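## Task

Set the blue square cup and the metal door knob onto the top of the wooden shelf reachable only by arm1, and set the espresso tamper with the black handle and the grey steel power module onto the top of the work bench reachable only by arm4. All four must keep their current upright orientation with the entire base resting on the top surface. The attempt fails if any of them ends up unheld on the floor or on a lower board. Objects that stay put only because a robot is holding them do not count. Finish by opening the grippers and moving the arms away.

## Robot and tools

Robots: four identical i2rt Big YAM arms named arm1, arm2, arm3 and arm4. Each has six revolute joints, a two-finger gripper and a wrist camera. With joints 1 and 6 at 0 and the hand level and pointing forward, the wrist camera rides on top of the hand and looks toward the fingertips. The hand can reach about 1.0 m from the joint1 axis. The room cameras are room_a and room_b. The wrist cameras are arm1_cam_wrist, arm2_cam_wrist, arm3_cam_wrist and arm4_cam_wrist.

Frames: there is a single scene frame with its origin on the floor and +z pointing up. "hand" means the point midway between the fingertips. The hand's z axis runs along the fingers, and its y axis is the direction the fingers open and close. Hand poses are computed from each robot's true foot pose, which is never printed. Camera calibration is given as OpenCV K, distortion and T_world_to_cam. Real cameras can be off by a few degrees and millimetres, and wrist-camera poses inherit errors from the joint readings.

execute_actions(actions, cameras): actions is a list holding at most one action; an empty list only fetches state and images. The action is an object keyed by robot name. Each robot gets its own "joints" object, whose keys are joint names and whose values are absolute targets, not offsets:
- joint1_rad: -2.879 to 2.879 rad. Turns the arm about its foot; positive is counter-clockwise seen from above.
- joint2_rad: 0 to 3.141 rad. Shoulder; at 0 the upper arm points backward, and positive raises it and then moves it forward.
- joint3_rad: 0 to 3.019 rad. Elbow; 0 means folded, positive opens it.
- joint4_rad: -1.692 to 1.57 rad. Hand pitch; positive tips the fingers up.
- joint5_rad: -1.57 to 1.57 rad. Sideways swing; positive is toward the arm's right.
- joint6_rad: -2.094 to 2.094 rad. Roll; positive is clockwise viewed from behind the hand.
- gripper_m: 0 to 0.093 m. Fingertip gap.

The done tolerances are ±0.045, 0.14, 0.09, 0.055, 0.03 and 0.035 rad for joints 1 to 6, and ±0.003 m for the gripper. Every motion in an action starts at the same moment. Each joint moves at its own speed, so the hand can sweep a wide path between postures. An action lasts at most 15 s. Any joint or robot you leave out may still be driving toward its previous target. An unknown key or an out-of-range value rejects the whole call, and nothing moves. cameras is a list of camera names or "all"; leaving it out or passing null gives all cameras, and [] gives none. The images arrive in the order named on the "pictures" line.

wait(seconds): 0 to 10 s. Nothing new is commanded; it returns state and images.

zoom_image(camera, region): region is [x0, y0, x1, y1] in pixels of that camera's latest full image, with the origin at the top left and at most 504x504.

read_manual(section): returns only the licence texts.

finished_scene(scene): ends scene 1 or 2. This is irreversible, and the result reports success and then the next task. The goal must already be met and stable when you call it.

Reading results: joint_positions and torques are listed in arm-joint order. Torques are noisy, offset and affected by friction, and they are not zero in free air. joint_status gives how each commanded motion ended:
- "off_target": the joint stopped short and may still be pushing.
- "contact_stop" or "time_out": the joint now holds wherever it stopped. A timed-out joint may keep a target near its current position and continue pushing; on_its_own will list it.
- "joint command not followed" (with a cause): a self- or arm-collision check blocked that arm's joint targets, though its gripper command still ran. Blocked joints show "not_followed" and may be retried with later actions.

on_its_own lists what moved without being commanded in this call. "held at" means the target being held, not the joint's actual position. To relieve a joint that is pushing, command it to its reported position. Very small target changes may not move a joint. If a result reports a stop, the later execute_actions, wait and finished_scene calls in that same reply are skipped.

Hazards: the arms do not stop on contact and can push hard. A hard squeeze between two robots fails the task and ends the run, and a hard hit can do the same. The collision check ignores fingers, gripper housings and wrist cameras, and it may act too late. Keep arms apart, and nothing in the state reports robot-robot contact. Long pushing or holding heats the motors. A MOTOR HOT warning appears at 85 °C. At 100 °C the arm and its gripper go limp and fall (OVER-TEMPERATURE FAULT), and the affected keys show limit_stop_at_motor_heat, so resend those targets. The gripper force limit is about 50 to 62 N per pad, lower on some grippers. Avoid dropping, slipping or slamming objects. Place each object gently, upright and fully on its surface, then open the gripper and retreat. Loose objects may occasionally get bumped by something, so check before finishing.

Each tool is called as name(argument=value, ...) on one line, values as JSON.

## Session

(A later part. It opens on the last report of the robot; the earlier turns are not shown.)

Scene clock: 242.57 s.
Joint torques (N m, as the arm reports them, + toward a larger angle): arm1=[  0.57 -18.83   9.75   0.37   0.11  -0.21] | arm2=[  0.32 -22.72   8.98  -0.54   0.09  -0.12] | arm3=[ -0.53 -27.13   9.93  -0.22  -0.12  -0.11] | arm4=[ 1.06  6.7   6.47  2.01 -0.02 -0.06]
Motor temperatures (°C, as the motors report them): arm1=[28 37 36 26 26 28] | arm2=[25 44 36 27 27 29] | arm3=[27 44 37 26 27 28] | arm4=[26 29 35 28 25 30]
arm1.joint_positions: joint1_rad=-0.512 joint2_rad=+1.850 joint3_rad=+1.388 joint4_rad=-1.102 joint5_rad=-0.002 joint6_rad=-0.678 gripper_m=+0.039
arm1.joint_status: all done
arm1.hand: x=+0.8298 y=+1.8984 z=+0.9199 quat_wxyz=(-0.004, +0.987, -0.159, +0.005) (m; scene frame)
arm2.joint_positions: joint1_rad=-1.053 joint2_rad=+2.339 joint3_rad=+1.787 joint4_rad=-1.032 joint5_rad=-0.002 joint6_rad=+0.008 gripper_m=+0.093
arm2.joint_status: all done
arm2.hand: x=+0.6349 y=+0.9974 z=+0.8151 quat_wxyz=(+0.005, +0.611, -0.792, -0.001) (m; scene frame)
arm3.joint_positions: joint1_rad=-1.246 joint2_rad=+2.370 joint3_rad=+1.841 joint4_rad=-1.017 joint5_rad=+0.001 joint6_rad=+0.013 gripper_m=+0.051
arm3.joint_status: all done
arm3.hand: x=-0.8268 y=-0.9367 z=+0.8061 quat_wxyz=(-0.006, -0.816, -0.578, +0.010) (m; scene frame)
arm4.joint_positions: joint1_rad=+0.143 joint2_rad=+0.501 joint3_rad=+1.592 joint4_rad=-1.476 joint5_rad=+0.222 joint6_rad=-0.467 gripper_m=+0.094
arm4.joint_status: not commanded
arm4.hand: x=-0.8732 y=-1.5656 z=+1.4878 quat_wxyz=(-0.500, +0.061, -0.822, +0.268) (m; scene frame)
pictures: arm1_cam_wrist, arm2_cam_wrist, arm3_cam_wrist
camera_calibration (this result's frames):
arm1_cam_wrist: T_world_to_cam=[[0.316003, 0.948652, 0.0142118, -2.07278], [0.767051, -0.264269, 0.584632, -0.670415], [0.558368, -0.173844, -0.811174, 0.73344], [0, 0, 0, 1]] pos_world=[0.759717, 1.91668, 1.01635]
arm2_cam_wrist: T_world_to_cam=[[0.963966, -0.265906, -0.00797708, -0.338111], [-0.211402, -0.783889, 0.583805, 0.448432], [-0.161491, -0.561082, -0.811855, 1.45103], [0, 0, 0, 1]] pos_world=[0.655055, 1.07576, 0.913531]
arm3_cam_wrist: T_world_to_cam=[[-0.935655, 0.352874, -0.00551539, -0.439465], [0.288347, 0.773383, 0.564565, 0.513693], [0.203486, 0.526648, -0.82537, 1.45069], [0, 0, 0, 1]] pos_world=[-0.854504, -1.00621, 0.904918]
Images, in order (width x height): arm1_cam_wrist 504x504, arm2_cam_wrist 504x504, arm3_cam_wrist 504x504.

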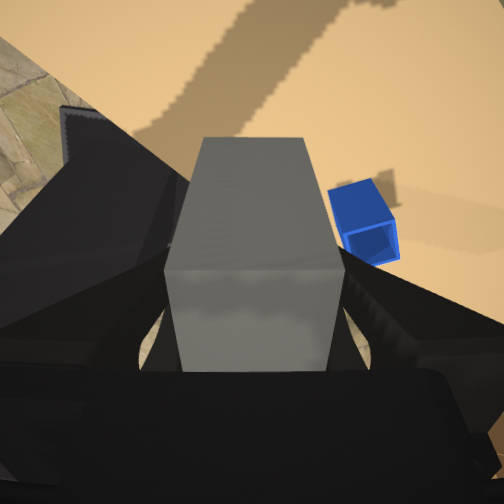

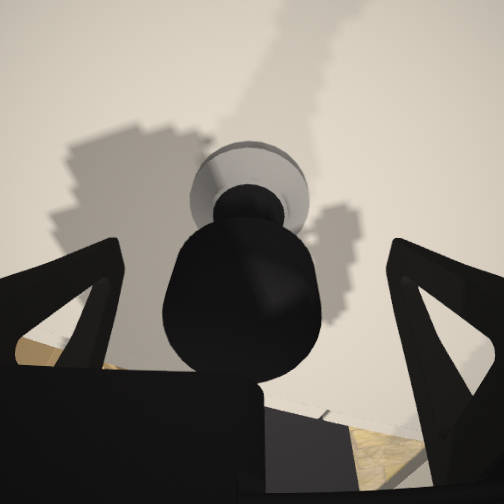

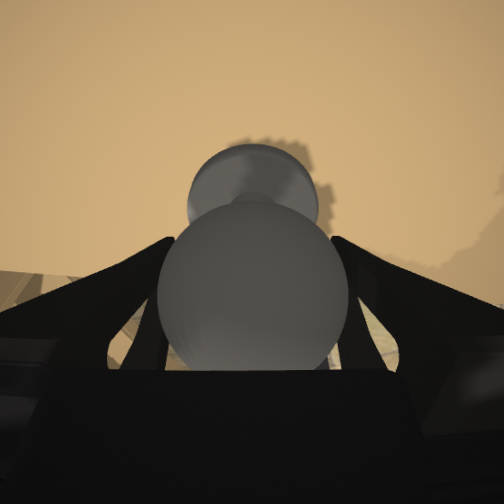

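execute_actions(actions=[{"arm2": {"joints": {"gripper_m": 0.025}}, "arm3": {"joints": {"joint1_rad": 0.837, "joint4_rad": -1.055}}}], cameras=["arm2_cam_wrist", "arm3_cam_wrist", "room_a"])

Scene clock: 261.57 s.
Joint torques (N m, as the arm reports them, + toward a larger angle): arm1=[  0.61 -18.62   9.63   0.33   0.12  -0.21] | arm2=[  0.29 -22.67   8.99  -0.55   0.    -0.12] | arm3=[ -2.12 -26.82   9.97  -0.42   0.01  -0.09] | arm4=[ 1.    6.77  6.5   1.98 -0.03 -0.06]
Motor temperatures (°C, as the motors report them): arm1=[28 36 39 26 26 28] | arm2=[25 45 36 27 27 29] | arm3=[27 45 37 26 27 28] | arm4=[26 29 36 28 25 30]
arm1.joint_positions: joint1_rad=-0.512 joint2_rad=+1.850 joint3_rad=+1.388 joint4_rad=-1.102 joint5_rad=-0.002 joint6_rad=-0.678 gripper_m=+0.039
arm1.joint_status: not commanded
arm1.hand: x=+0.8298 y=+1.8984 z=+0.9199 quat_wxyz=(-0.004, +0.987, -0.159, +0.005) (m; scene frame)
arm2.joint_positions: joint1_rad=-1.052 joint2_rad=+2.339 joint3_rad=+1.787 joint4_rad=-1.032 joint5_rad=+0.001 joint6_rad=+0.008 gripper_m=+0.044
arm2.joint_status: gripper_m off_target (ended at +0.044, target +0.025)
arm2.hand: x=+0.6343 y=+0.9975 z=+0.8151 quat_wxyz=(+0.005, +0.612, -0.791, +0.000) (m; scene frame)
arm3.joint_positions: joint1_rad=+0.844 joint2_rad=+2.370 joint3_rad=+1.841 joint4_rad=-1.040 joint5_rad=-0.002 joint6_rad=+0.012 gripper_m=+0.051
arm3.joint_status: all done
arm3.hand: x=+0.0480 y=-0.1669 z=+0.8056 quat_wxyz=(+0.000, +0.091, -0.996, -0.001) (m; scene frame)
arm4.joint_positions: joint1_rad=+0.143 joint2_rad=+0.501 joint3_rad=+1.592 joint4_rad=-1.476 joint5_rad=+0.222 joint6_rad=-0.467 gripper_m=+0.094
arm4.joint_status: not commanded
arm4.hand: x=-0.8732 y=-1.5656 z=+1.4878 quat_wxyz=(-0.500, +0.061, -0.822, +0.268) (m; scene frame)
pictures: arm2_cam_wrist, arm3_cam_wrist, room_a
camera_calibration (this result's frames):
arm2_cam_wrist: T_world_to_cam=[[0.964494, -0.264053, -0.00529369, -0.341942], [-0.211352, -0.783705, 0.58407, 0.447916], [-0.158374, -0.562213, -0.811686, 1.44998], [0, 0, 0, 1]] pos_world=[0.654109, 1.07594, 0.913506]
arm3_cam_wrist: T_world_to_cam=[[0.158982, -0.987238, -0.00930609, -0.165791], [-0.800373, -0.134397, 0.584243, -0.448672], [-0.578037, -0.0854355, -0.811525, 0.79109], [0, 0, 0, 1]] pos_world=[0.124532, -0.156388, 0.90258]
Images, in order (width x height): arm2_cam_wrist 504x504, arm3_cam_wrist 504x504, room_a 896x504.

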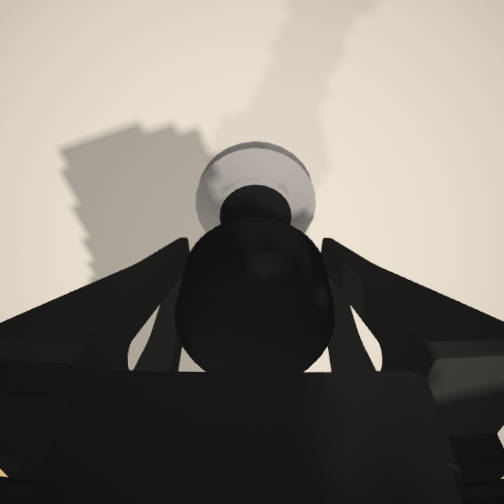

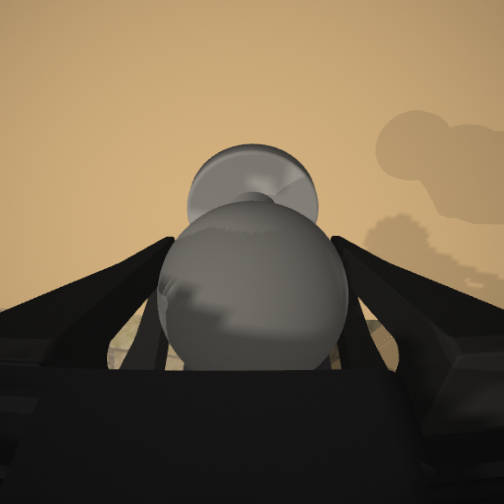

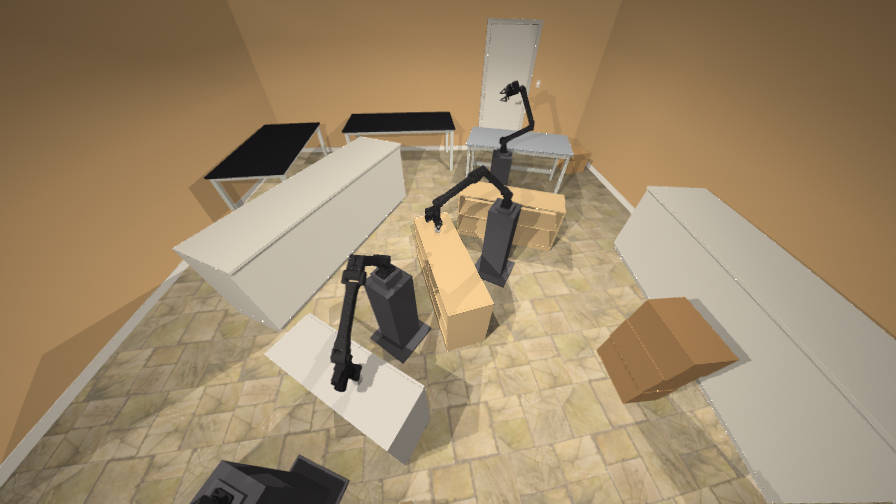

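execute_actions(actions=[{"arm2": {"joints": {"joint2_rad": 2.15, "joint3_rad": 1.80, "joint4_rad": -1.22}}, "arm3": {"joints": {"joint2_rad": 2.609, "joint3_rad": 1.912, "joint4_rad": -0.845}}}], cameras=["arm2_cam_wrist", "arm3_cam_wrist", "room_a", "room_b"])

Scene clock: 272.60 s.
Joint torques (N m, as the arm reports them, + toward a larger angle): arm1=[  0.61 -18.52   9.65   0.33   0.11  -0.21] | arm2=[  0.26 -23.18  12.14  -0.61   0.01  -0.12] | arm3=[ -1.7  -28.78   9.61   0.86   0.02  -0.09] | arm4=[ 0.97  6.83  6.47  1.94 -0.03 -0.06]
Motor temperatures (°C, as the motors report them): arm1=[28 36 40 26 26 28] | arm2=[25 46 37 27 27 29] | arm3=[27 46 38 26 27 28] | arm4=[26 29 36 28 25 30]
arm1.joint_positions: joint1_rad=-0.512 joint2_rad=+1.850 joint3_rad=+1.388 joint4_rad=-1.102 joint5_rad=-0.002 joint6_rad=-0.678 gripper_m=+0.039
arm1.joint_status: not commanded
arm1.hand: x=+0.8298 y=+1.8984 z=+0.9199 quat_wxyz=(-0.004, +0.987, -0.159, +0.005) (m; scene frame)
arm2.joint_positions: joint1_rad=-1.052 joint2_rad=+2.153 joint3_rad=+1.781 joint4_rad=-1.206 joint5_rad=+0.001 joint6_rad=+0.008 gripper_m=+0.044
arm2.joint_status: all done
arm2.hand: x=+0.6312 y=+0.9819 z=+0.9300 quat_wxyz=(+0.003, +0.612, -0.791, -0.002) (m; scene frame)
arm3.joint_positions: joint1_rad=+0.844 joint2_rad=+2.620 joint3_rad=+1.893 joint4_rad=-0.860 joint5_rad=-0.002 joint6_rad=+0.012 gripper_m=+0.051
arm3.joint_status: all done
arm3.hand: x=+0.0429 y=-0.1679 z=+0.6593 quat_wxyz=(+0.008, +0.091, -0.996, -0.001) (m; scene frame)
arm4.joint_positions: joint1_rad=+0.143 joint2_rad=+0.501 joint3_rad=+1.592 joint4_rad=-1.476 joint5_rad=+0.222 joint6_rad=-0.467 gripper_m=+0.094
arm4.joint_status: not commanded
arm4.hand: x=-0.8732 y=-1.5656 z=+1.4878 quat_wxyz=(-0.500, +0.061, -0.822, +0.268) (m; scene frame)
pictures: arm2_cam_wrist, arm3_cam_wrist, room_a, room_b
camera_calibration (this result's frames):
arm2_cam_wrist: T_world_to_cam=[[0.964491, -0.264059, -0.00540299, -0.342288], [-0.212138, -0.786711, 0.579727, 0.375483], [-0.157333, -0.557996, -0.814793, 1.53209], [0, 0, 0, 1]] pos_world=[0.650836, 1.05991, 1.02881]
arm3_cam_wrist: T_world_to_cam=[[0.158837, -0.987266, -0.00872044, -0.167653], [-0.790414, -0.132449, 0.598083, -0.376706], [-0.591622, -0.0881048, -0.801387, 0.662818], [0, 0, 0, 1]] pos_world=[0.121013, -0.157015, 0.755013]
Images, in order (width x height): arm2_cam_wrist 504x504, arm3_cam_wrist 504x504, room_a 896x504, room_b 896x504.

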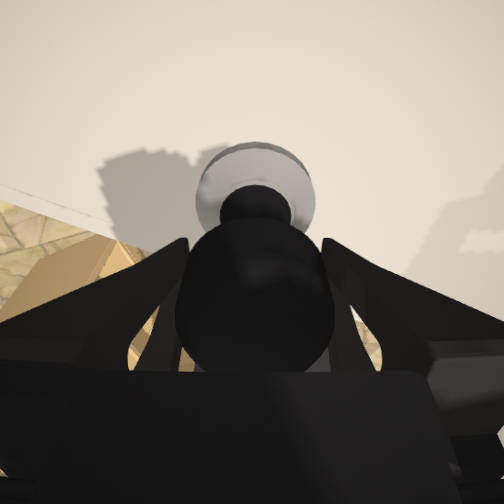

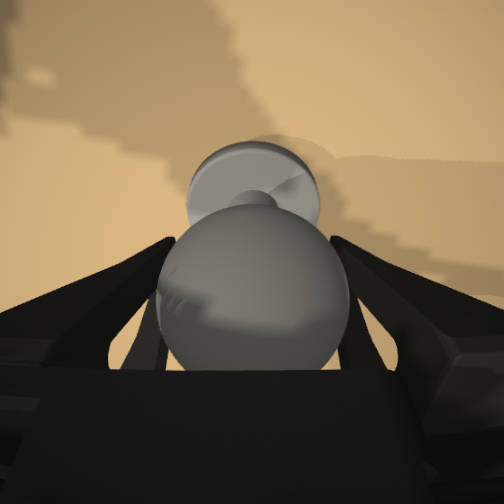

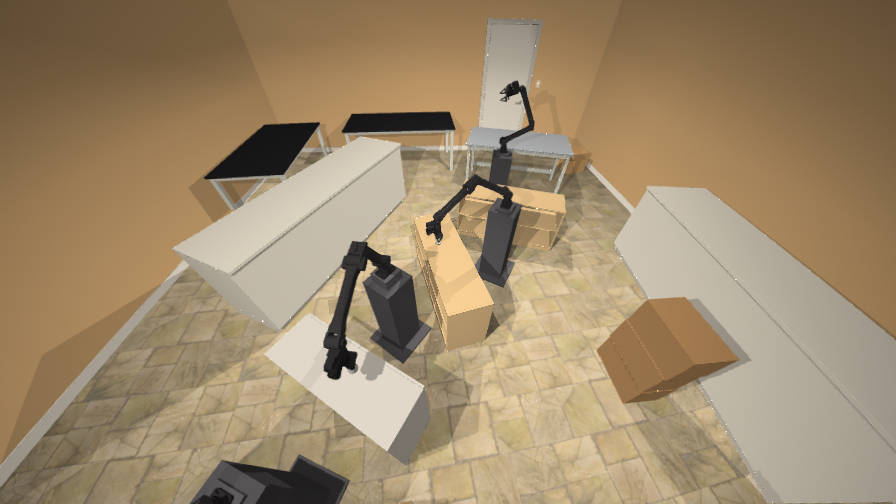

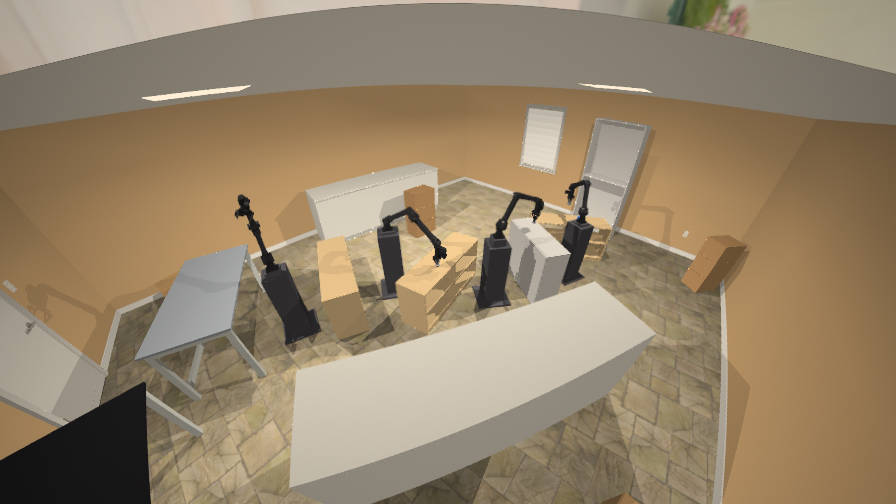

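zoom_image(camera="room_b", region=[420, 240, 460, 275])

zoom_image(camera="arm3_cam_wrist", region=[170, 110, 370, 250])

Region (420, 240, 460, 275) of room_b's 896x504 image, scaled by 12.600, with more detail than that image has; it fills the top 441 rows of this view, and the rest is white.

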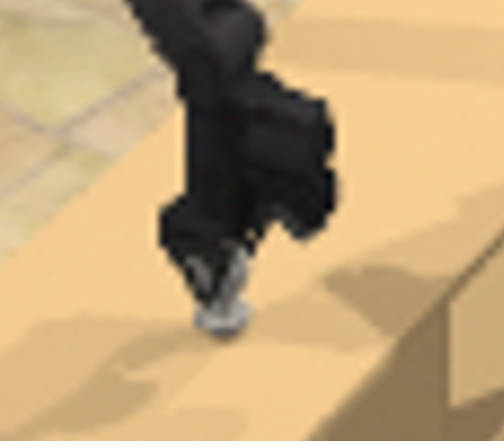

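Region (170, 110, 370, 250) of arm3_cam_wrist's 504x504 image, scaled by 2.520, with more detail than that image has; it fills the top 353 rows of this view, and the rest is white.

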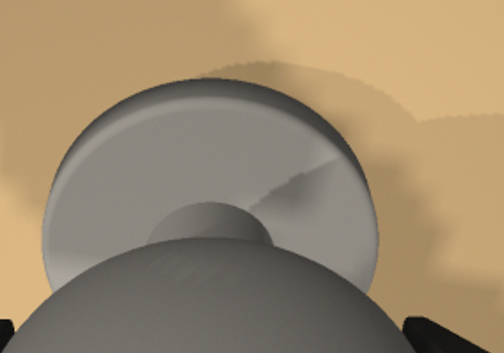

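execute_actions(actions=[{"arm1": {"joints": {"joint1_rad": 1.424, "joint2_rad": 2.13, "joint3_rad": 1.82, "joint4_rad": -1.235, "joint6_rad": -0.19}}, "arm2": {"joints": {"joint1_rad": 1.107, "joint2_rad": 2.12, "joint3_rad": 1.555, "joint4_rad": -0.985}}, "arm3": {"joints": {"joint2_rad": 2.655, "joint3_rad": 1.92, "joint4_rad": -0.82}}}], cameras=["arm1_cam_wrist", "arm2_cam_wrist", "arm3_cam_wrist", "room_a"])

Scene clock: 295.43 s.
Joint torques (N m, as the arm reports them, + toward a larger angle): arm1=[  0.88 -26.73   9.98   0.25   0.16   0.03] | arm2=[ -1.74 -23.53   9.53  -0.21   0.11  -0.12] | arm3=[ -1.87 -26.    10.37   0.81   0.02  -0.09] | arm4=[ 0.9   6.75  6.44  1.96 -0.02 -0.06]
Motor temperatures (°C, as the motors report them): arm1=[28 37 41 26 26 28] | arm2=[25 48 40 27 27 29] | arm3=[27 48 38 26 27 28] | arm4=[26 29 36 28 25 30]
arm1.joint_positions: joint1_rad=+1.425 joint2_rad=+2.161 joint3_rad=+1.798 joint4_rad=-1.227 joint5_rad=-0.002 joint6_rad=-0.203 gripper_m=+0.039
arm1.joint_status: all done
arm1.hand: x=+0.7424 y=+0.9310 z=+0.8833 quat_wxyz=(+0.002, +0.841, +0.541, +0.017) (m; scene frame)
arm2.joint_positions: joint1_rad=+1.117 joint2_rad=+2.141 joint3_rad=+1.553 joint4_rad=-0.980 joint5_rad=-0.002 joint6_rad=+0.007 gripper_m=+0.044
arm2.joint_status: all done
arm2.hand: x=-0.0915 y=+0.1544 z=+0.8577 quat_wxyz=(-0.003, +0.985, +0.171, -0.003) (m; scene frame)
arm3.joint_positions: joint1_rad=+0.844 joint2_rad=+2.639 joint3_rad=+1.893 joint4_rad=-0.834 joint5_rad=-0.002 joint6_rad=+0.012 gripper_m=+0.051
arm3.joint_status: all done
arm3.hand: x=+0.0423 y=-0.1680 z=+0.6471 quat_wxyz=(+0.005, +0.091, -0.996, -0.001) (m; scene frame)
arm4.joint_positions: joint1_rad=+0.143 joint2_rad=+0.501 joint3_rad=+1.592 joint4_rad=-1.476 joint5_rad=+0.222 joint6_rad=-0.467 gripper_m=+0.094
arm4.joint_status: not commanded
arm4.hand: x=-0.8732 y=-1.5656 z=+1.4878 quat_wxyz=(-0.500, +0.061, -0.822, +0.268) (m; scene frame)
pictures: arm1_cam_wrist, arm2_cam_wrist, arm3_cam_wrist, room_a
camera_calibration (this result's frames):
arm1_cam_wrist: T_world_to_cam=[[-0.908713, 0.417125, -0.0157382, 0.303586], [0.325641, 0.731992, 0.598453, -1.44975], [0.26115, 0.538697, -0.801003, 0.13269], [0, 0, 0, 1]] pos_world=[0.713318, 0.863091, 0.978669]
arm2_cam_wrist: T_world_to_cam=[[-0.325723, 0.945442, 0.00662729, -0.179274], [0.775322, 0.263088, 0.574161, -0.453971], [0.541093, 0.192155, -0.818716, 0.849204], [0, 0, 0, 1]] pos_world=[-0.165918, 0.125749, 0.957097]
arm3_cam_wrist: T_world_to_cam=[[0.158897, -0.987254, -0.00896802, -0.167616], [-0.794647, -0.133277, 0.592261, -0.366062], [-0.585907, -0.0869819, -0.805697, 0.655376], [0, 0, 0, 1]] pos_world=[0.119733, -0.157262, 0.743335]
Images, in order (width x height): arm1_cam_wrist 504x504, arm2_cam_wrist 504x504, arm3_cam_wrist 504x504, room_a 896x504.

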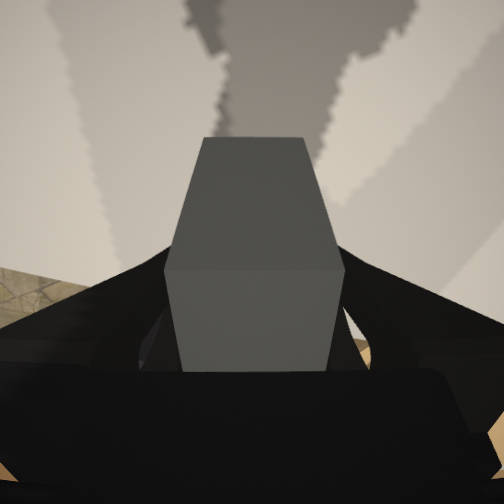

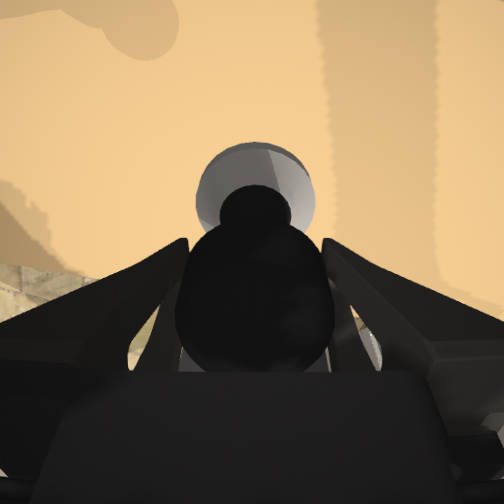

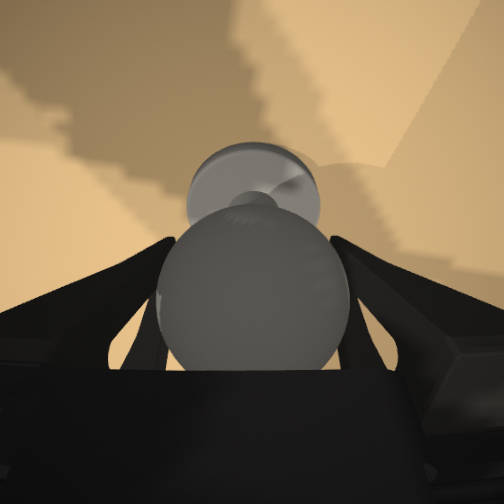

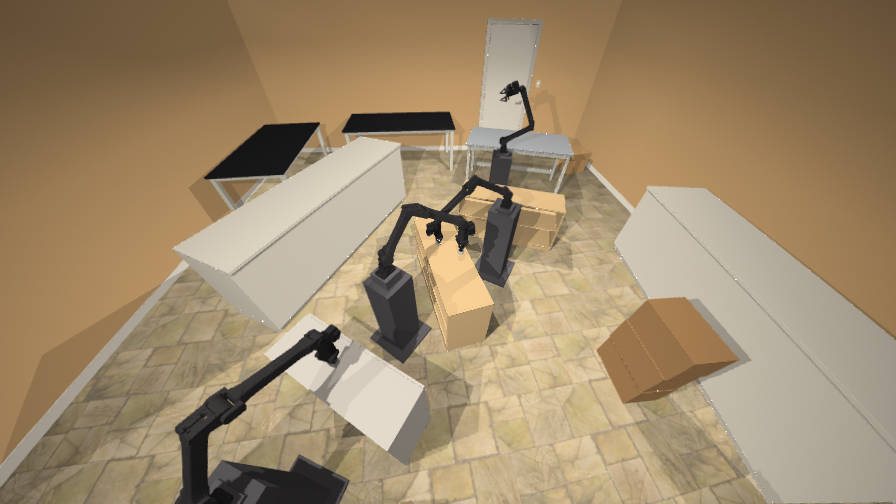

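execute_actions(actions=[{"arm1": {"joints": {"joint2_rad": 2.205, "joint3_rad": 1.755, "joint4_rad": -1.078}}, "arm2": {"joints": {"joint2_rad": 2.455, "joint3_rad": 1.59, "joint4_rad": -0.68}}, "arm3": {"joints": {"gripper_m": 0.093}}}], cameras=["arm1_cam_wrist", "arm2_cam_wrist", "arm3_cam_wrist", "room_a"])

Scene clock: 311.97 s.
Joint torques (N m, as the arm reports them, + toward a larger angle): arm1=[  0.68 -25.43   9.22   1.02   0.16   0.03] | arm2=[ -1.74 -24.95   9.35   0.39   0.09  -0.11] | arm3=[ -1.84 -25.55  10.41   0.8    0.03  -0.08] | arm4=[ 0.97  6.72  6.46  1.93 -0.03 -0.06]
Motor temperatures (°C, as the motors report them): arm1=[28 41 41 26 26 28] | arm2=[25 49 38 27 27 29] | arm3=[27 47 39 26 27 28] | arm4=[26 29 36 28 25 30]
arm1.joint_positions: joint1_rad=+1.425 joint2_rad=+2.216 joint3_rad=+1.740 joint4_rad=-1.088 joint5_rad=-0.002 joint6_rad=-0.203 gripper_m=+0.039
arm1.joint_status: all done
arm1.hand: x=+0.7412 y=+0.9282 z=+0.8288 quat_wxyz=(+0.006, +0.841, +0.541, +0.004) (m; scene frame)
arm2.joint_positions: joint1_rad=+1.117 joint2_rad=+2.479 joint3_rad=+1.565 joint4_rad=-0.692 joint5_rad=-0.002 joint6_rad=+0.007 gripper_m=+0.044
arm2.joint_status: all done
arm2.hand: x=-0.0781 y=+0.1610 z=+0.6648 quat_wxyz=(-0.006, +0.985, +0.171, +0.016) (m; scene frame)
arm3.joint_positions: joint1_rad=+0.844 joint2_rad=+2.639 joint3_rad=+1.893 joint4_rad=-0.834 joint5_rad=-0.002 joint6_rad=+0.012 gripper_m=+0.093
arm3.joint_status: all done
arm3.hand: x=+0.0423 y=-0.1680 z=+0.6471 quat_wxyz=(+0.005, +0.091, -0.996, -0.001) (m; scene frame)
arm4.joint_positions: joint1_rad=+0.143 joint2_rad=+0.501 joint3_rad=+1.592 joint4_rad=-1.476 joint5_rad=+0.222 joint6_rad=-0.467 gripper_m=+0.094
arm4.joint_status: not commanded
arm4.hand: x=-0.8732 y=-1.5656 z=+1.4878 quat_wxyz=(-0.500, +0.061, -0.822, +0.268) (m; scene frame)
pictures: arm1_cam_wrist, arm2_cam_wrist, arm3_cam_wrist, room_a
camera_calibration (this result's frames):
arm1_cam_wrist: T_world_to_cam=[[-0.908777, 0.417148, -0.0105752, 0.298547], [0.334881, 0.744206, 0.577938, -1.4158], [0.248956, 0.521676, -0.816012, 0.128148], [0, 0, 0, 1]] pos_world=[0.713533, 0.862253, 0.925971]
arm2_cam_wrist: T_world_to_cam=[[-0.32567, 0.945455, 0.00735793, -0.180387], [0.7545, 0.255189, 0.604655, -0.375947], [0.569796, 0.20247, -0.796454, 0.668508], [0, 0, 0, 1]] pos_world=[-0.156008, 0.131133, 0.761081]
arm3_cam_wrist: T_world_to_cam=[[0.158897, -0.987254, -0.00896802, -0.167616], [-0.794647, -0.133277, 0.592261, -0.366062], [-0.585907, -0.0869819, -0.805697, 0.655376], [0, 0, 0, 1]] pos_world=[0.119733, -0.157262, 0.743335]
Images, in order (width x height): arm1_cam_wrist 504x504, arm2_cam_wrist 504x504, arm3_cam_wrist 504x504, room_a 896x504.

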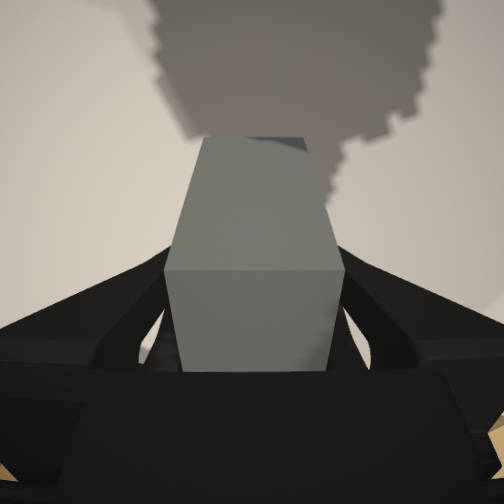

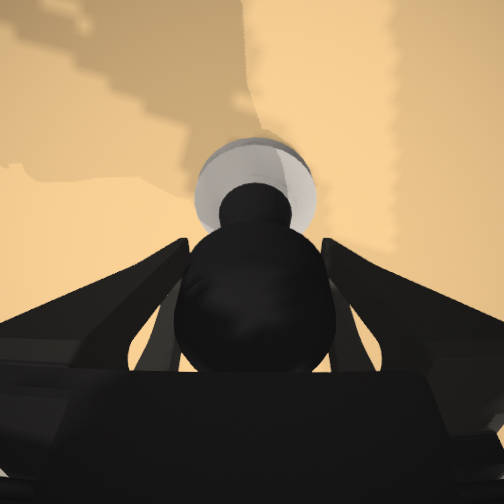

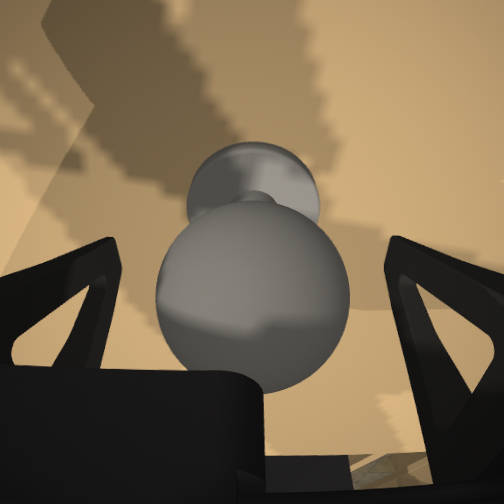

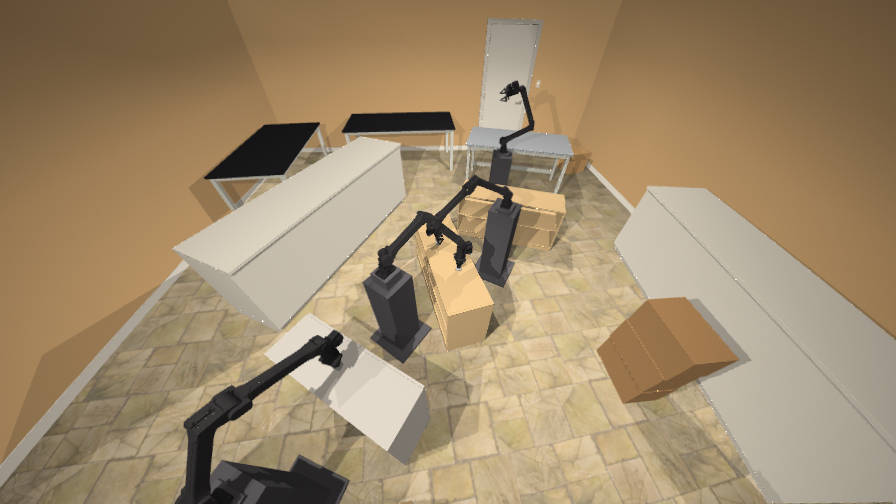

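execute_actions(actions=[{"arm1": {"joints": {"joint2_rad": 2.255, "joint4_rad": -1.047}}, "arm2": {"joints": {"joint2_rad": 2.505, "joint4_rad": -0.66}}, "arm3": {"joints": {"joint2_rad": 2.37, "joint3_rad": 1.86, "joint4_rad": -1.06}}}], cameras=["arm1_cam_wrist", "arm2_cam_wrist", "arm3_cam_wrist", "room_a"])

Scene clock: 320.37 s.
Joint torques (N m, as the arm reports them, + toward a larger angle): arm1=[  0.64 -23.16   8.98   0.92   0.16   0.03] | arm2=[ -1.81 -21.64   9.37   0.45   0.1   -0.11] | arm3=[ -1.77 -25.48   9.64  -0.27   0.02  -0.09] | arm4=[ 1.    6.8   6.46  2.01 -0.03 -0.07]
Motor temperatures (°C, as the motors report them): arm1=[28 42 41 26 26 28] | arm2=[25 49 38 27 27 29] | arm3=[27 48 39 26 27 28] | arm4=[26 29 36 28 25 30]
arm1.joint_positions: joint1_rad=+1.425 joint2_rad=+2.247 joint3_rad=+1.740 joint4_rad=-1.054 joint5_rad=-0.003 joint6_rad=-0.203 gripper_m=+0.039
arm1.joint_status: all done
arm1.hand: x=+0.7399 y=+0.9255 z=+0.8095 quat_wxyz=(+0.007, +0.841, +0.541, +0.003) (m; scene frame)
arm2.joint_positions: joint1_rad=+1.117 joint2_rad=+2.485 joint3_rad=+1.565 joint4_rad=-0.673 joint5_rad=-0.002 joint6_rad=+0.007 gripper_m=+0.044
arm2.joint_status: all done
arm2.hand: x=-0.0801 y=+0.1603 z=+0.6608 quat_wxyz=(-0.005, +0.985, +0.171, +0.010) (m; scene frame)
arm3.joint_positions: joint1_rad=+0.844 joint2_rad=+2.361 joint3_rad=+1.858 joint4_rad=-1.047 joint5_rad=-0.002 joint6_rad=+0.012 gripper_m=+0.093
arm3.joint_status: all done
arm3.hand: x=+0.0557 y=-0.1654 z=+0.8174 quat_wxyz=(-0.010, +0.091, -0.996, -0.002) (m; scene frame)
arm4.joint_positions: joint1_rad=+0.143 joint2_rad=+0.501 joint3_rad=+1.592 joint4_rad=-1.476 joint5_rad=+0.222 joint6_rad=-0.467 gripper_m=+0.094
arm4.joint_status: not commanded
arm4.hand: x=-0.8732 y=-1.5656 z=+1.4878 quat_wxyz=(-0.500, +0.061, -0.822, +0.268) (m; scene frame)
pictures: arm1_cam_wrist, arm2_cam_wrist, arm3_cam_wrist, room_a
camera_calibration (this result's frames):
arm1_cam_wrist: T_world_to_cam=[[-0.908776, 0.417156, -0.0103456, 0.298112], [0.335768, 0.745744, 0.575435, -1.40228], [0.247761, 0.519468, -0.817782, 0.118513], [0, 0, 0, 1]] pos_world=[0.712397, 0.859821, 0.906925]
arm2_cam_wrist: T_world_to_cam=[[-0.325684, 0.945452, 0.00712155, -0.180194], [0.761349, 0.257785, 0.594891, -0.365218], [0.560605, 0.199169, -0.803775, 0.671238], [0, 0, 0, 1]] pos_world=[-0.156927, 0.130823, 0.758072]
arm3_cam_wrist: T_world_to_cam=[[0.159161, -0.987202, -0.00997957, -0.164875], [-0.81159, -0.13659, 0.568036, -0.435758], [-0.56213, -0.0823099, -0.822943, 0.814188], [0, 0, 0, 1]] pos_world=[0.130264, -0.155269, 0.915912]
Images, in order (width x height): arm1_cam_wrist 504x504, arm2_cam_wrist 504x504, arm3_cam_wrist 504x504, room_a 896x504.

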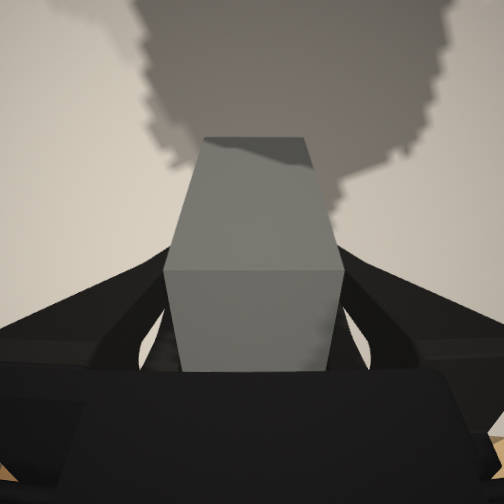

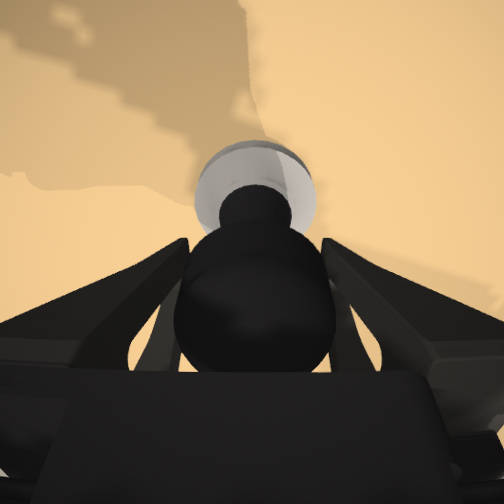

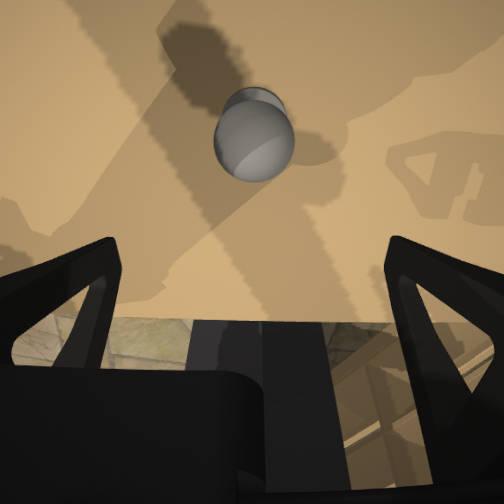

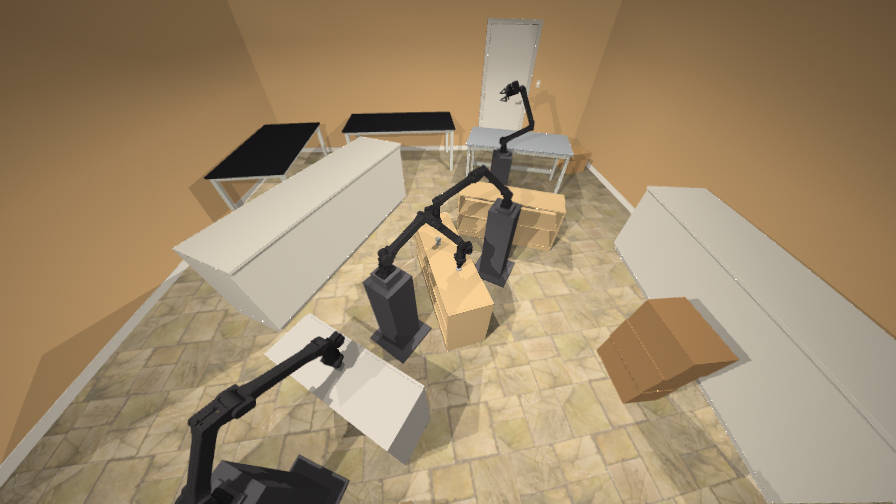

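zoom_image(camera="room_a", region=[300, 325, 370, 385])

zoom_image(camera="room_a", region=[425, 225, 485, 285])

Region (300, 325, 370, 385) of room_a's 896x504 image, scaled by 7.200, with more detail than that image has; it fills the top 432 rows of this view, and the rest is white.

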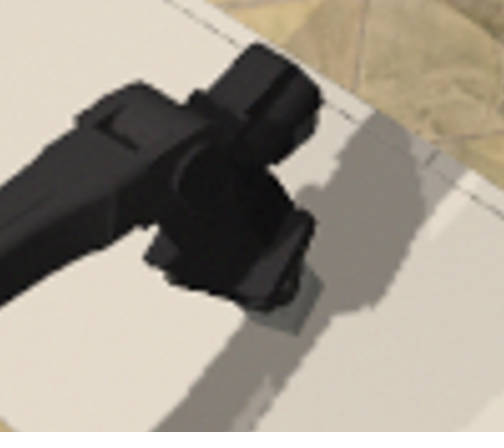

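Region (425, 225, 485, 285) of room_a's 896x504 image, scaled by 8.400, with more detail than that image has.

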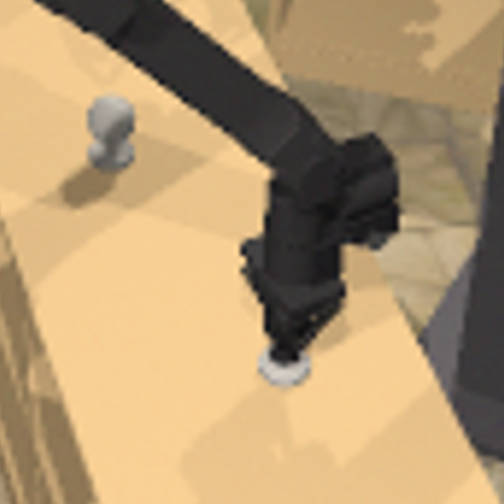

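execute_actions(actions=[{"arm1": {"joints": {"gripper_m": 0.093}}, "arm2": {"joints": {"gripper_m": 0.093}}}], cameras=["arm1_cam_wrist", "arm2_cam_wrist"])

Scene clock: 328.90 s.
Joint torques (N m, as the arm reports them, + toward a larger angle): arm1=[  0.65 -23.25   8.98   0.97   0.17   0.02] | arm2=[ -1.82 -21.47   9.41   0.44   0.1   -0.11] | arm3=[ -1.74 -25.81   9.53  -0.28   0.01  -0.09] | arm4=[ 1.03  6.76  6.43  1.99 -0.02 -0.06]
Motor temperatures (°C, as the motors report them): arm1=[28 42 41 26 26 28] | arm2=[25 49 38 27 27 29] | arm3=[27 48 39 26 27 28] | arm4=[26 29 36 28 25 30]
arm1.joint_positions: joint1_rad=+1.425 joint2_rad=+2.247 joint3_rad=+1.740 joint4_rad=-1.054 joint5_rad=-0.002 joint6_rad=-0.202 gripper_m=+0.093
arm1.joint_status: all done
arm1.hand: x=+0.7399 y=+0.9255 z=+0.8095 quat_wxyz=(+0.007, +0.841, +0.541, +0.003) (m; scene frame)
arm2.joint_positions: joint1_rad=+1.117 joint2_rad=+2.485 joint3_rad=+1.565 joint4_rad=-0.673 joint5_rad=-0.002 joint6_rad=+0.007 gripper_m=+0.093
arm2.joint_status: all done
arm2.hand: x=-0.0802 y=+0.1603 z=+0.6608 quat_wxyz=(-0.005, +0.985, +0.171, +0.010) (m; scene frame)
arm3.joint_positions: joint1_rad=+0.844 joint2_rad=+2.361 joint3_rad=+1.858 joint4_rad=-1.047 joint5_rad=-0.002 joint6_rad=+0.012 gripper_m=+0.093
arm3.joint_status: not commanded
arm3.hand: x=+0.0557 y=-0.1654 z=+0.8174 quat_wxyz=(-0.010, +0.091, -0.996, -0.002) (m; scene frame)
arm4.joint_positions: joint1_rad=+0.143 joint2_rad=+0.501 joint3_rad=+1.592 joint4_rad=-1.476 joint5_rad=+0.222 joint6_rad=-0.467 gripper_m=+0.094
arm4.joint_status: not commanded
arm4.hand: x=-0.8732 y=-1.5656 z=+1.4878 quat_wxyz=(-0.500, +0.061, -0.822, +0.268) (m; scene frame)
pictures: arm1_cam_wrist, arm2_cam_wrist
camera_calibration (this result's frames):
arm1_cam_wrist: T_world_to_cam=[[-0.90862, 0.417505, -0.00997272, 0.297308], [0.336228, 0.745484, 0.575504, -1.40245], [0.24771, 0.519561, -0.817738, 0.118421], [0, 0, 0, 1]] pos_world=[0.712348, 0.859848, 0.906917]
arm2_cam_wrist: T_world_to_cam=[[-0.325685, 0.945452, 0.00711417, -0.180188], [0.761561, 0.257865, 0.594584, -0.364934], [0.560316, 0.199065, -0.804002, 0.671435], [0, 0, 0, 1]] pos_world=[-0.15698, 0.130803, 0.758101]
Images, in order (width x height): arm1_cam_wrist 504x504, arm2_cam_wrist 504x504.

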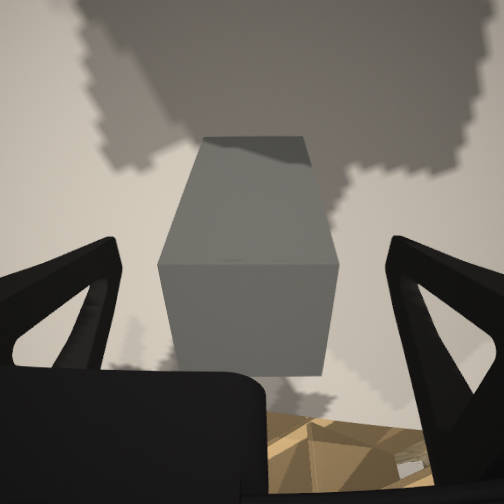

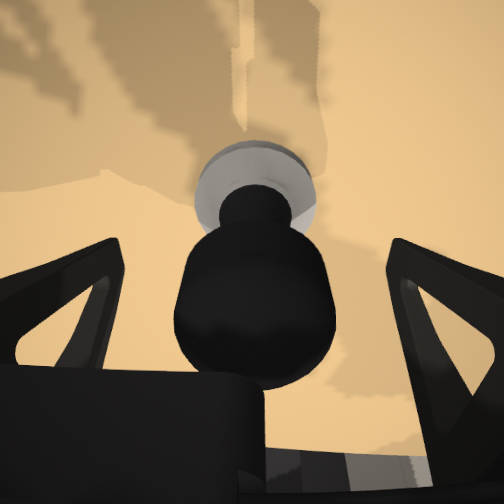

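execute_actions(actions=[{"arm1": {"joints": {"joint2_rad": 1.95, "joint4_rad": -1.35}}, "arm2": {"joints": {"joint2_rad": 2.135, "joint3_rad": 1.69, "joint4_rad": -1.115}}}], cameras=["arm1_cam_wrist", "arm2_cam_wrist"])

Scene clock: 341.57 s.
Joint torques (N m, as the arm reports them, + toward a larger angle): arm1=[  0.64 -20.16  10.47   0.38   0.16   0.03] | arm2=[ -1.83 -21.88  10.72  -0.48   0.11  -0.11] | arm3=[ -1.93 -25.94   9.52  -0.31   0.02  -0.09] | arm4=[ 0.84  6.79  6.46  2.02 -0.02 -0.07]
Motor temperatures (°C, as the motors report them): arm1=[28 42 41 26 26 28] | arm2=[25 49 38 27 27 29] | arm3=[27 48 39 26 27 28] | arm4=[26 29 37 28 25 30]
arm1.joint_positions: joint1_rad=+1.425 joint2_rad=+1.940 joint3_rad=+1.733 joint4_rad=-1.343 joint5_rad=-0.002 joint6_rad=-0.202 gripper_m=+0.093
arm1.joint_status: all done
arm1.hand: x=+0.7647 y=+0.9635 z=+0.9931 quat_wxyz=(+0.009, +0.841, +0.541, -0.002) (m; scene frame)
arm2.joint_positions: joint1_rad=+1.117 joint2_rad=+2.129 joint3_rad=+1.684 joint4_rad=-1.102 joint5_rad=-0.002 joint6_rad=+0.007 gripper_m=+0.093
arm2.joint_status: all done
arm2.hand: x=-0.1179 y=+0.1442 z=+0.9082 quat_wxyz=(-0.001, +0.985, +0.171, -0.013) (m; scene frame)
arm3.joint_positions: joint1_rad=+0.844 joint2_rad=+2.361 joint3_rad=+1.858 joint4_rad=-1.047 joint5_rad=-0.002 joint6_rad=+0.012 gripper_m=+0.093
arm3.joint_status: not commanded
arm3.hand: x=+0.0557 y=-0.1654 z=+0.8174 quat_wxyz=(-0.010, +0.091, -0.996, -0.002) (m; scene frame)
arm4.joint_positions: joint1_rad=+0.143 joint2_rad=+0.501 joint3_rad=+1.592 joint4_rad=-1.476 joint5_rad=+0.222 joint6_rad=-0.467 gripper_m=+0.094
arm4.joint_status: not commanded
arm4.hand: x=-0.8732 y=-1.5656 z=+1.4878 quat_wxyz=(-0.500, +0.061, -0.822, +0.268) (m; scene frame)
pictures: arm1_cam_wrist, arm2_cam_wrist
camera_calibration (this result's frames):
arm1_cam_wrist: T_world_to_cam=[[-0.908619, 0.417555, -0.00770381, 0.303547], [0.340187, 0.750712, 0.566307, -1.54368], [0.242247, 0.511937, -0.824158, 0.260505], [0, 0, 0, 1]] pos_world=[0.737844, 0.898754, 1.09123]
arm2_cam_wrist: T_world_to_cam=[[-0.325761, 0.945432, 0.00623712, -0.178286], [0.786019, 0.267155, 0.557497, -0.44391], [0.525409, 0.186513, -0.830156, 0.916099], [0, 0, 0, 1]] pos_world=[-0.190484, 0.116286, 1.00909]
Images, in order (width x height): arm1_cam_wrist 504x504, arm2_cam_wrist 504x504.

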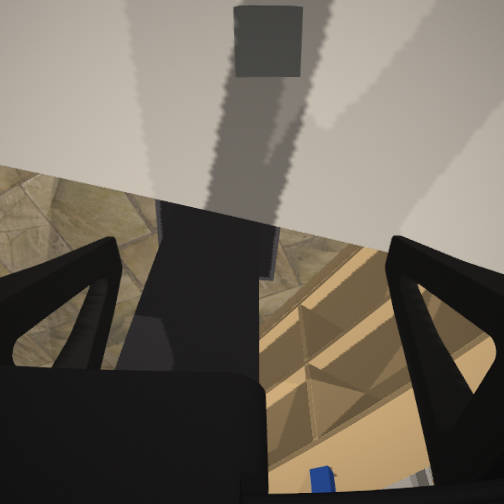

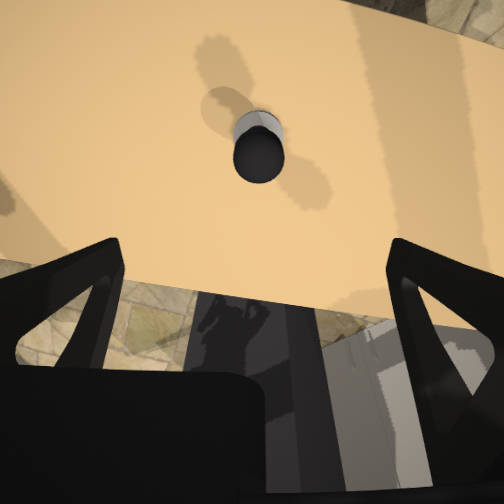

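execute_actions(actions=[{"arm1": {"joints": {"joint2_rad": 0.8, "joint3_rad": 1.0, "joint4_rad": -1.5, "joint6_rad": 0}}, "arm2": {"joints": {"joint1_rad": -1.245, "joint2_rad": 2.15, "joint3_rad": 1.675}}, "arm3": {"joints": {"joint1_rad": 1.355, "joint2_rad": 2.51, "joint3_rad": 2.01, "joint4_rad": -1.05}}}], cameras=["arm2_cam_wrist", "arm3_cam_wrist", "room_a"])

Scene clock: 357.37 s.
Joint torques (N m, as the arm reports them, + toward a larger angle): arm1=[ 0.41 -2.59  9.23  1.05  0.18  0.03] | arm2=[ -0.01 -21.16   9.38  -0.46  -0.02  -0.09] | arm3=[ -0.63 -27.18  11.76   0.11  -0.04  -0.08] | arm4=[ 0.83  6.84  6.45  1.99 -0.05 -0.06]
Motor temperatures (°C, as the motors report them): arm1=[28 40 42 26 26 28] | arm2=[25 50 39 27 27 29] | arm3=[27 49 39 26 27 28] | arm4=[26 29 37 28 25 30]
arm1.joint_positions: joint1_rad=+1.425 joint2_rad=+0.802 joint3_rad=+0.998 joint4_rad=-1.498 joint5_rad=-0.002 joint6_rad=-0.013 gripper_m=+0.093
arm1.joint_status: all done
arm1.hand: x=+0.9705 y=+1.2488 z=+1.1490 quat_wxyz=(+0.064, +0.881, +0.454, -0.112) (m; scene frame)
arm2.joint_positions: joint1_rad=-1.255 joint2_rad=+2.134 joint3_rad=+1.684 joint4_rad=-1.102 joint5_rad=+0.001 joint6_rad=+0.006 gripper_m=+0.093
arm2.joint_status: all done
arm2.hand: x=+0.7489 y=+0.9276 z=+0.9068 quat_wxyz=(-0.008, +0.529, -0.849, -0.009) (m; scene frame)
arm3.joint_positions: joint1_rad=+1.346 joint2_rad=+2.505 joint3_rad=+1.982 joint4_rad=-1.047 joint5_rad=-0.001 joint6_rad=+0.010 gripper_m=+0.093
arm3.joint_status: all done
arm3.hand: x=-0.0741 y=+0.1513 z=+0.7633 quat_wxyz=(+0.000, +0.336, -0.942, -0.001) (m; scene frame)
arm4.joint_positions: joint1_rad=+0.143 joint2_rad=+0.501 joint3_rad=+1.592 joint4_rad=-1.476 joint5_rad=+0.222 joint6_rad=-0.467 gripper_m=+0.094
arm4.joint_status: not commanded
arm4.hand: x=-0.8732 y=-1.5656 z=+1.4878 quat_wxyz=(-0.500, +0.061, -0.822, +0.268) (m; scene frame)
pictures: arm2_cam_wrist, arm3_cam_wrist, room_a
camera_calibration (this result's frames):
arm2_cam_wrist: T_world_to_cam=[[0.891972, -0.45205, -0.00613722, -0.240893], [-0.371591, -0.740809, 0.559573, 0.466267], [-0.257501, -0.496842, -0.828759, 1.53239], [0, 0, 0, 1]] pos_world=[0.782722, 0.997874, 1.00759]
arm3_cam_wrist: T_world_to_cam=[[0.615935, -0.787752, -0.00845527, 0.170414], [-0.636613, -0.504026, 0.58368, -0.410475], [-0.464057, -0.354126, -0.81194, 0.762735], [0, 0, 0, 1]] pos_world=[-0.0123253, 0.197458, 0.860322]
Images, in order (width x height): arm2_cam_wrist 504x504, arm3_cam_wrist 504x504, room_a 896x504.

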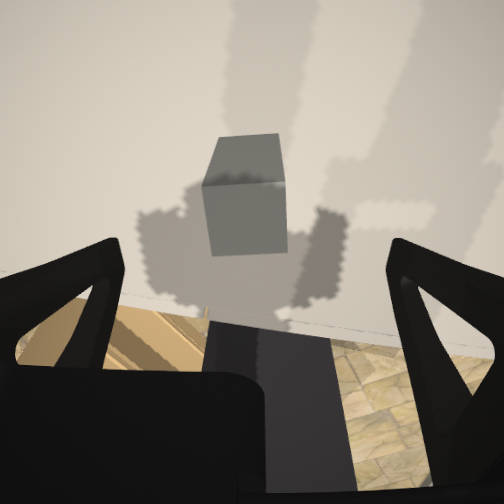

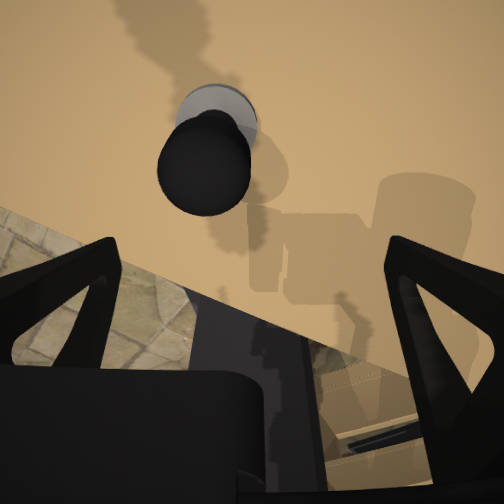

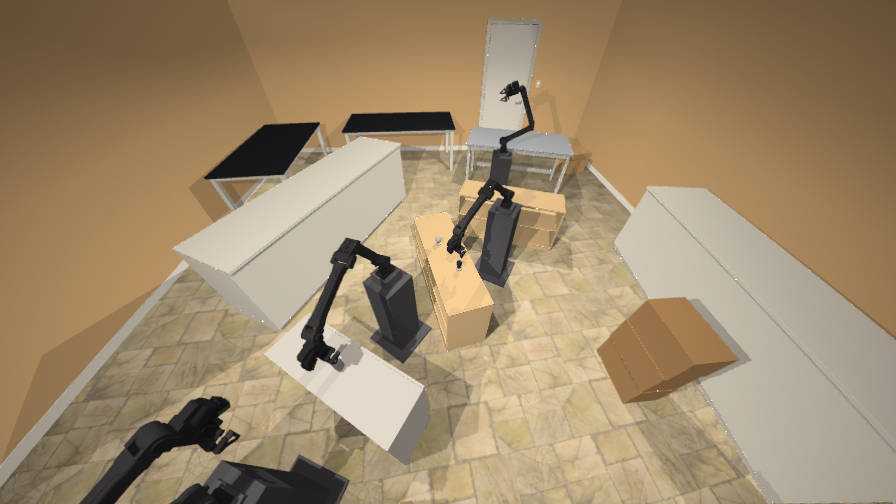

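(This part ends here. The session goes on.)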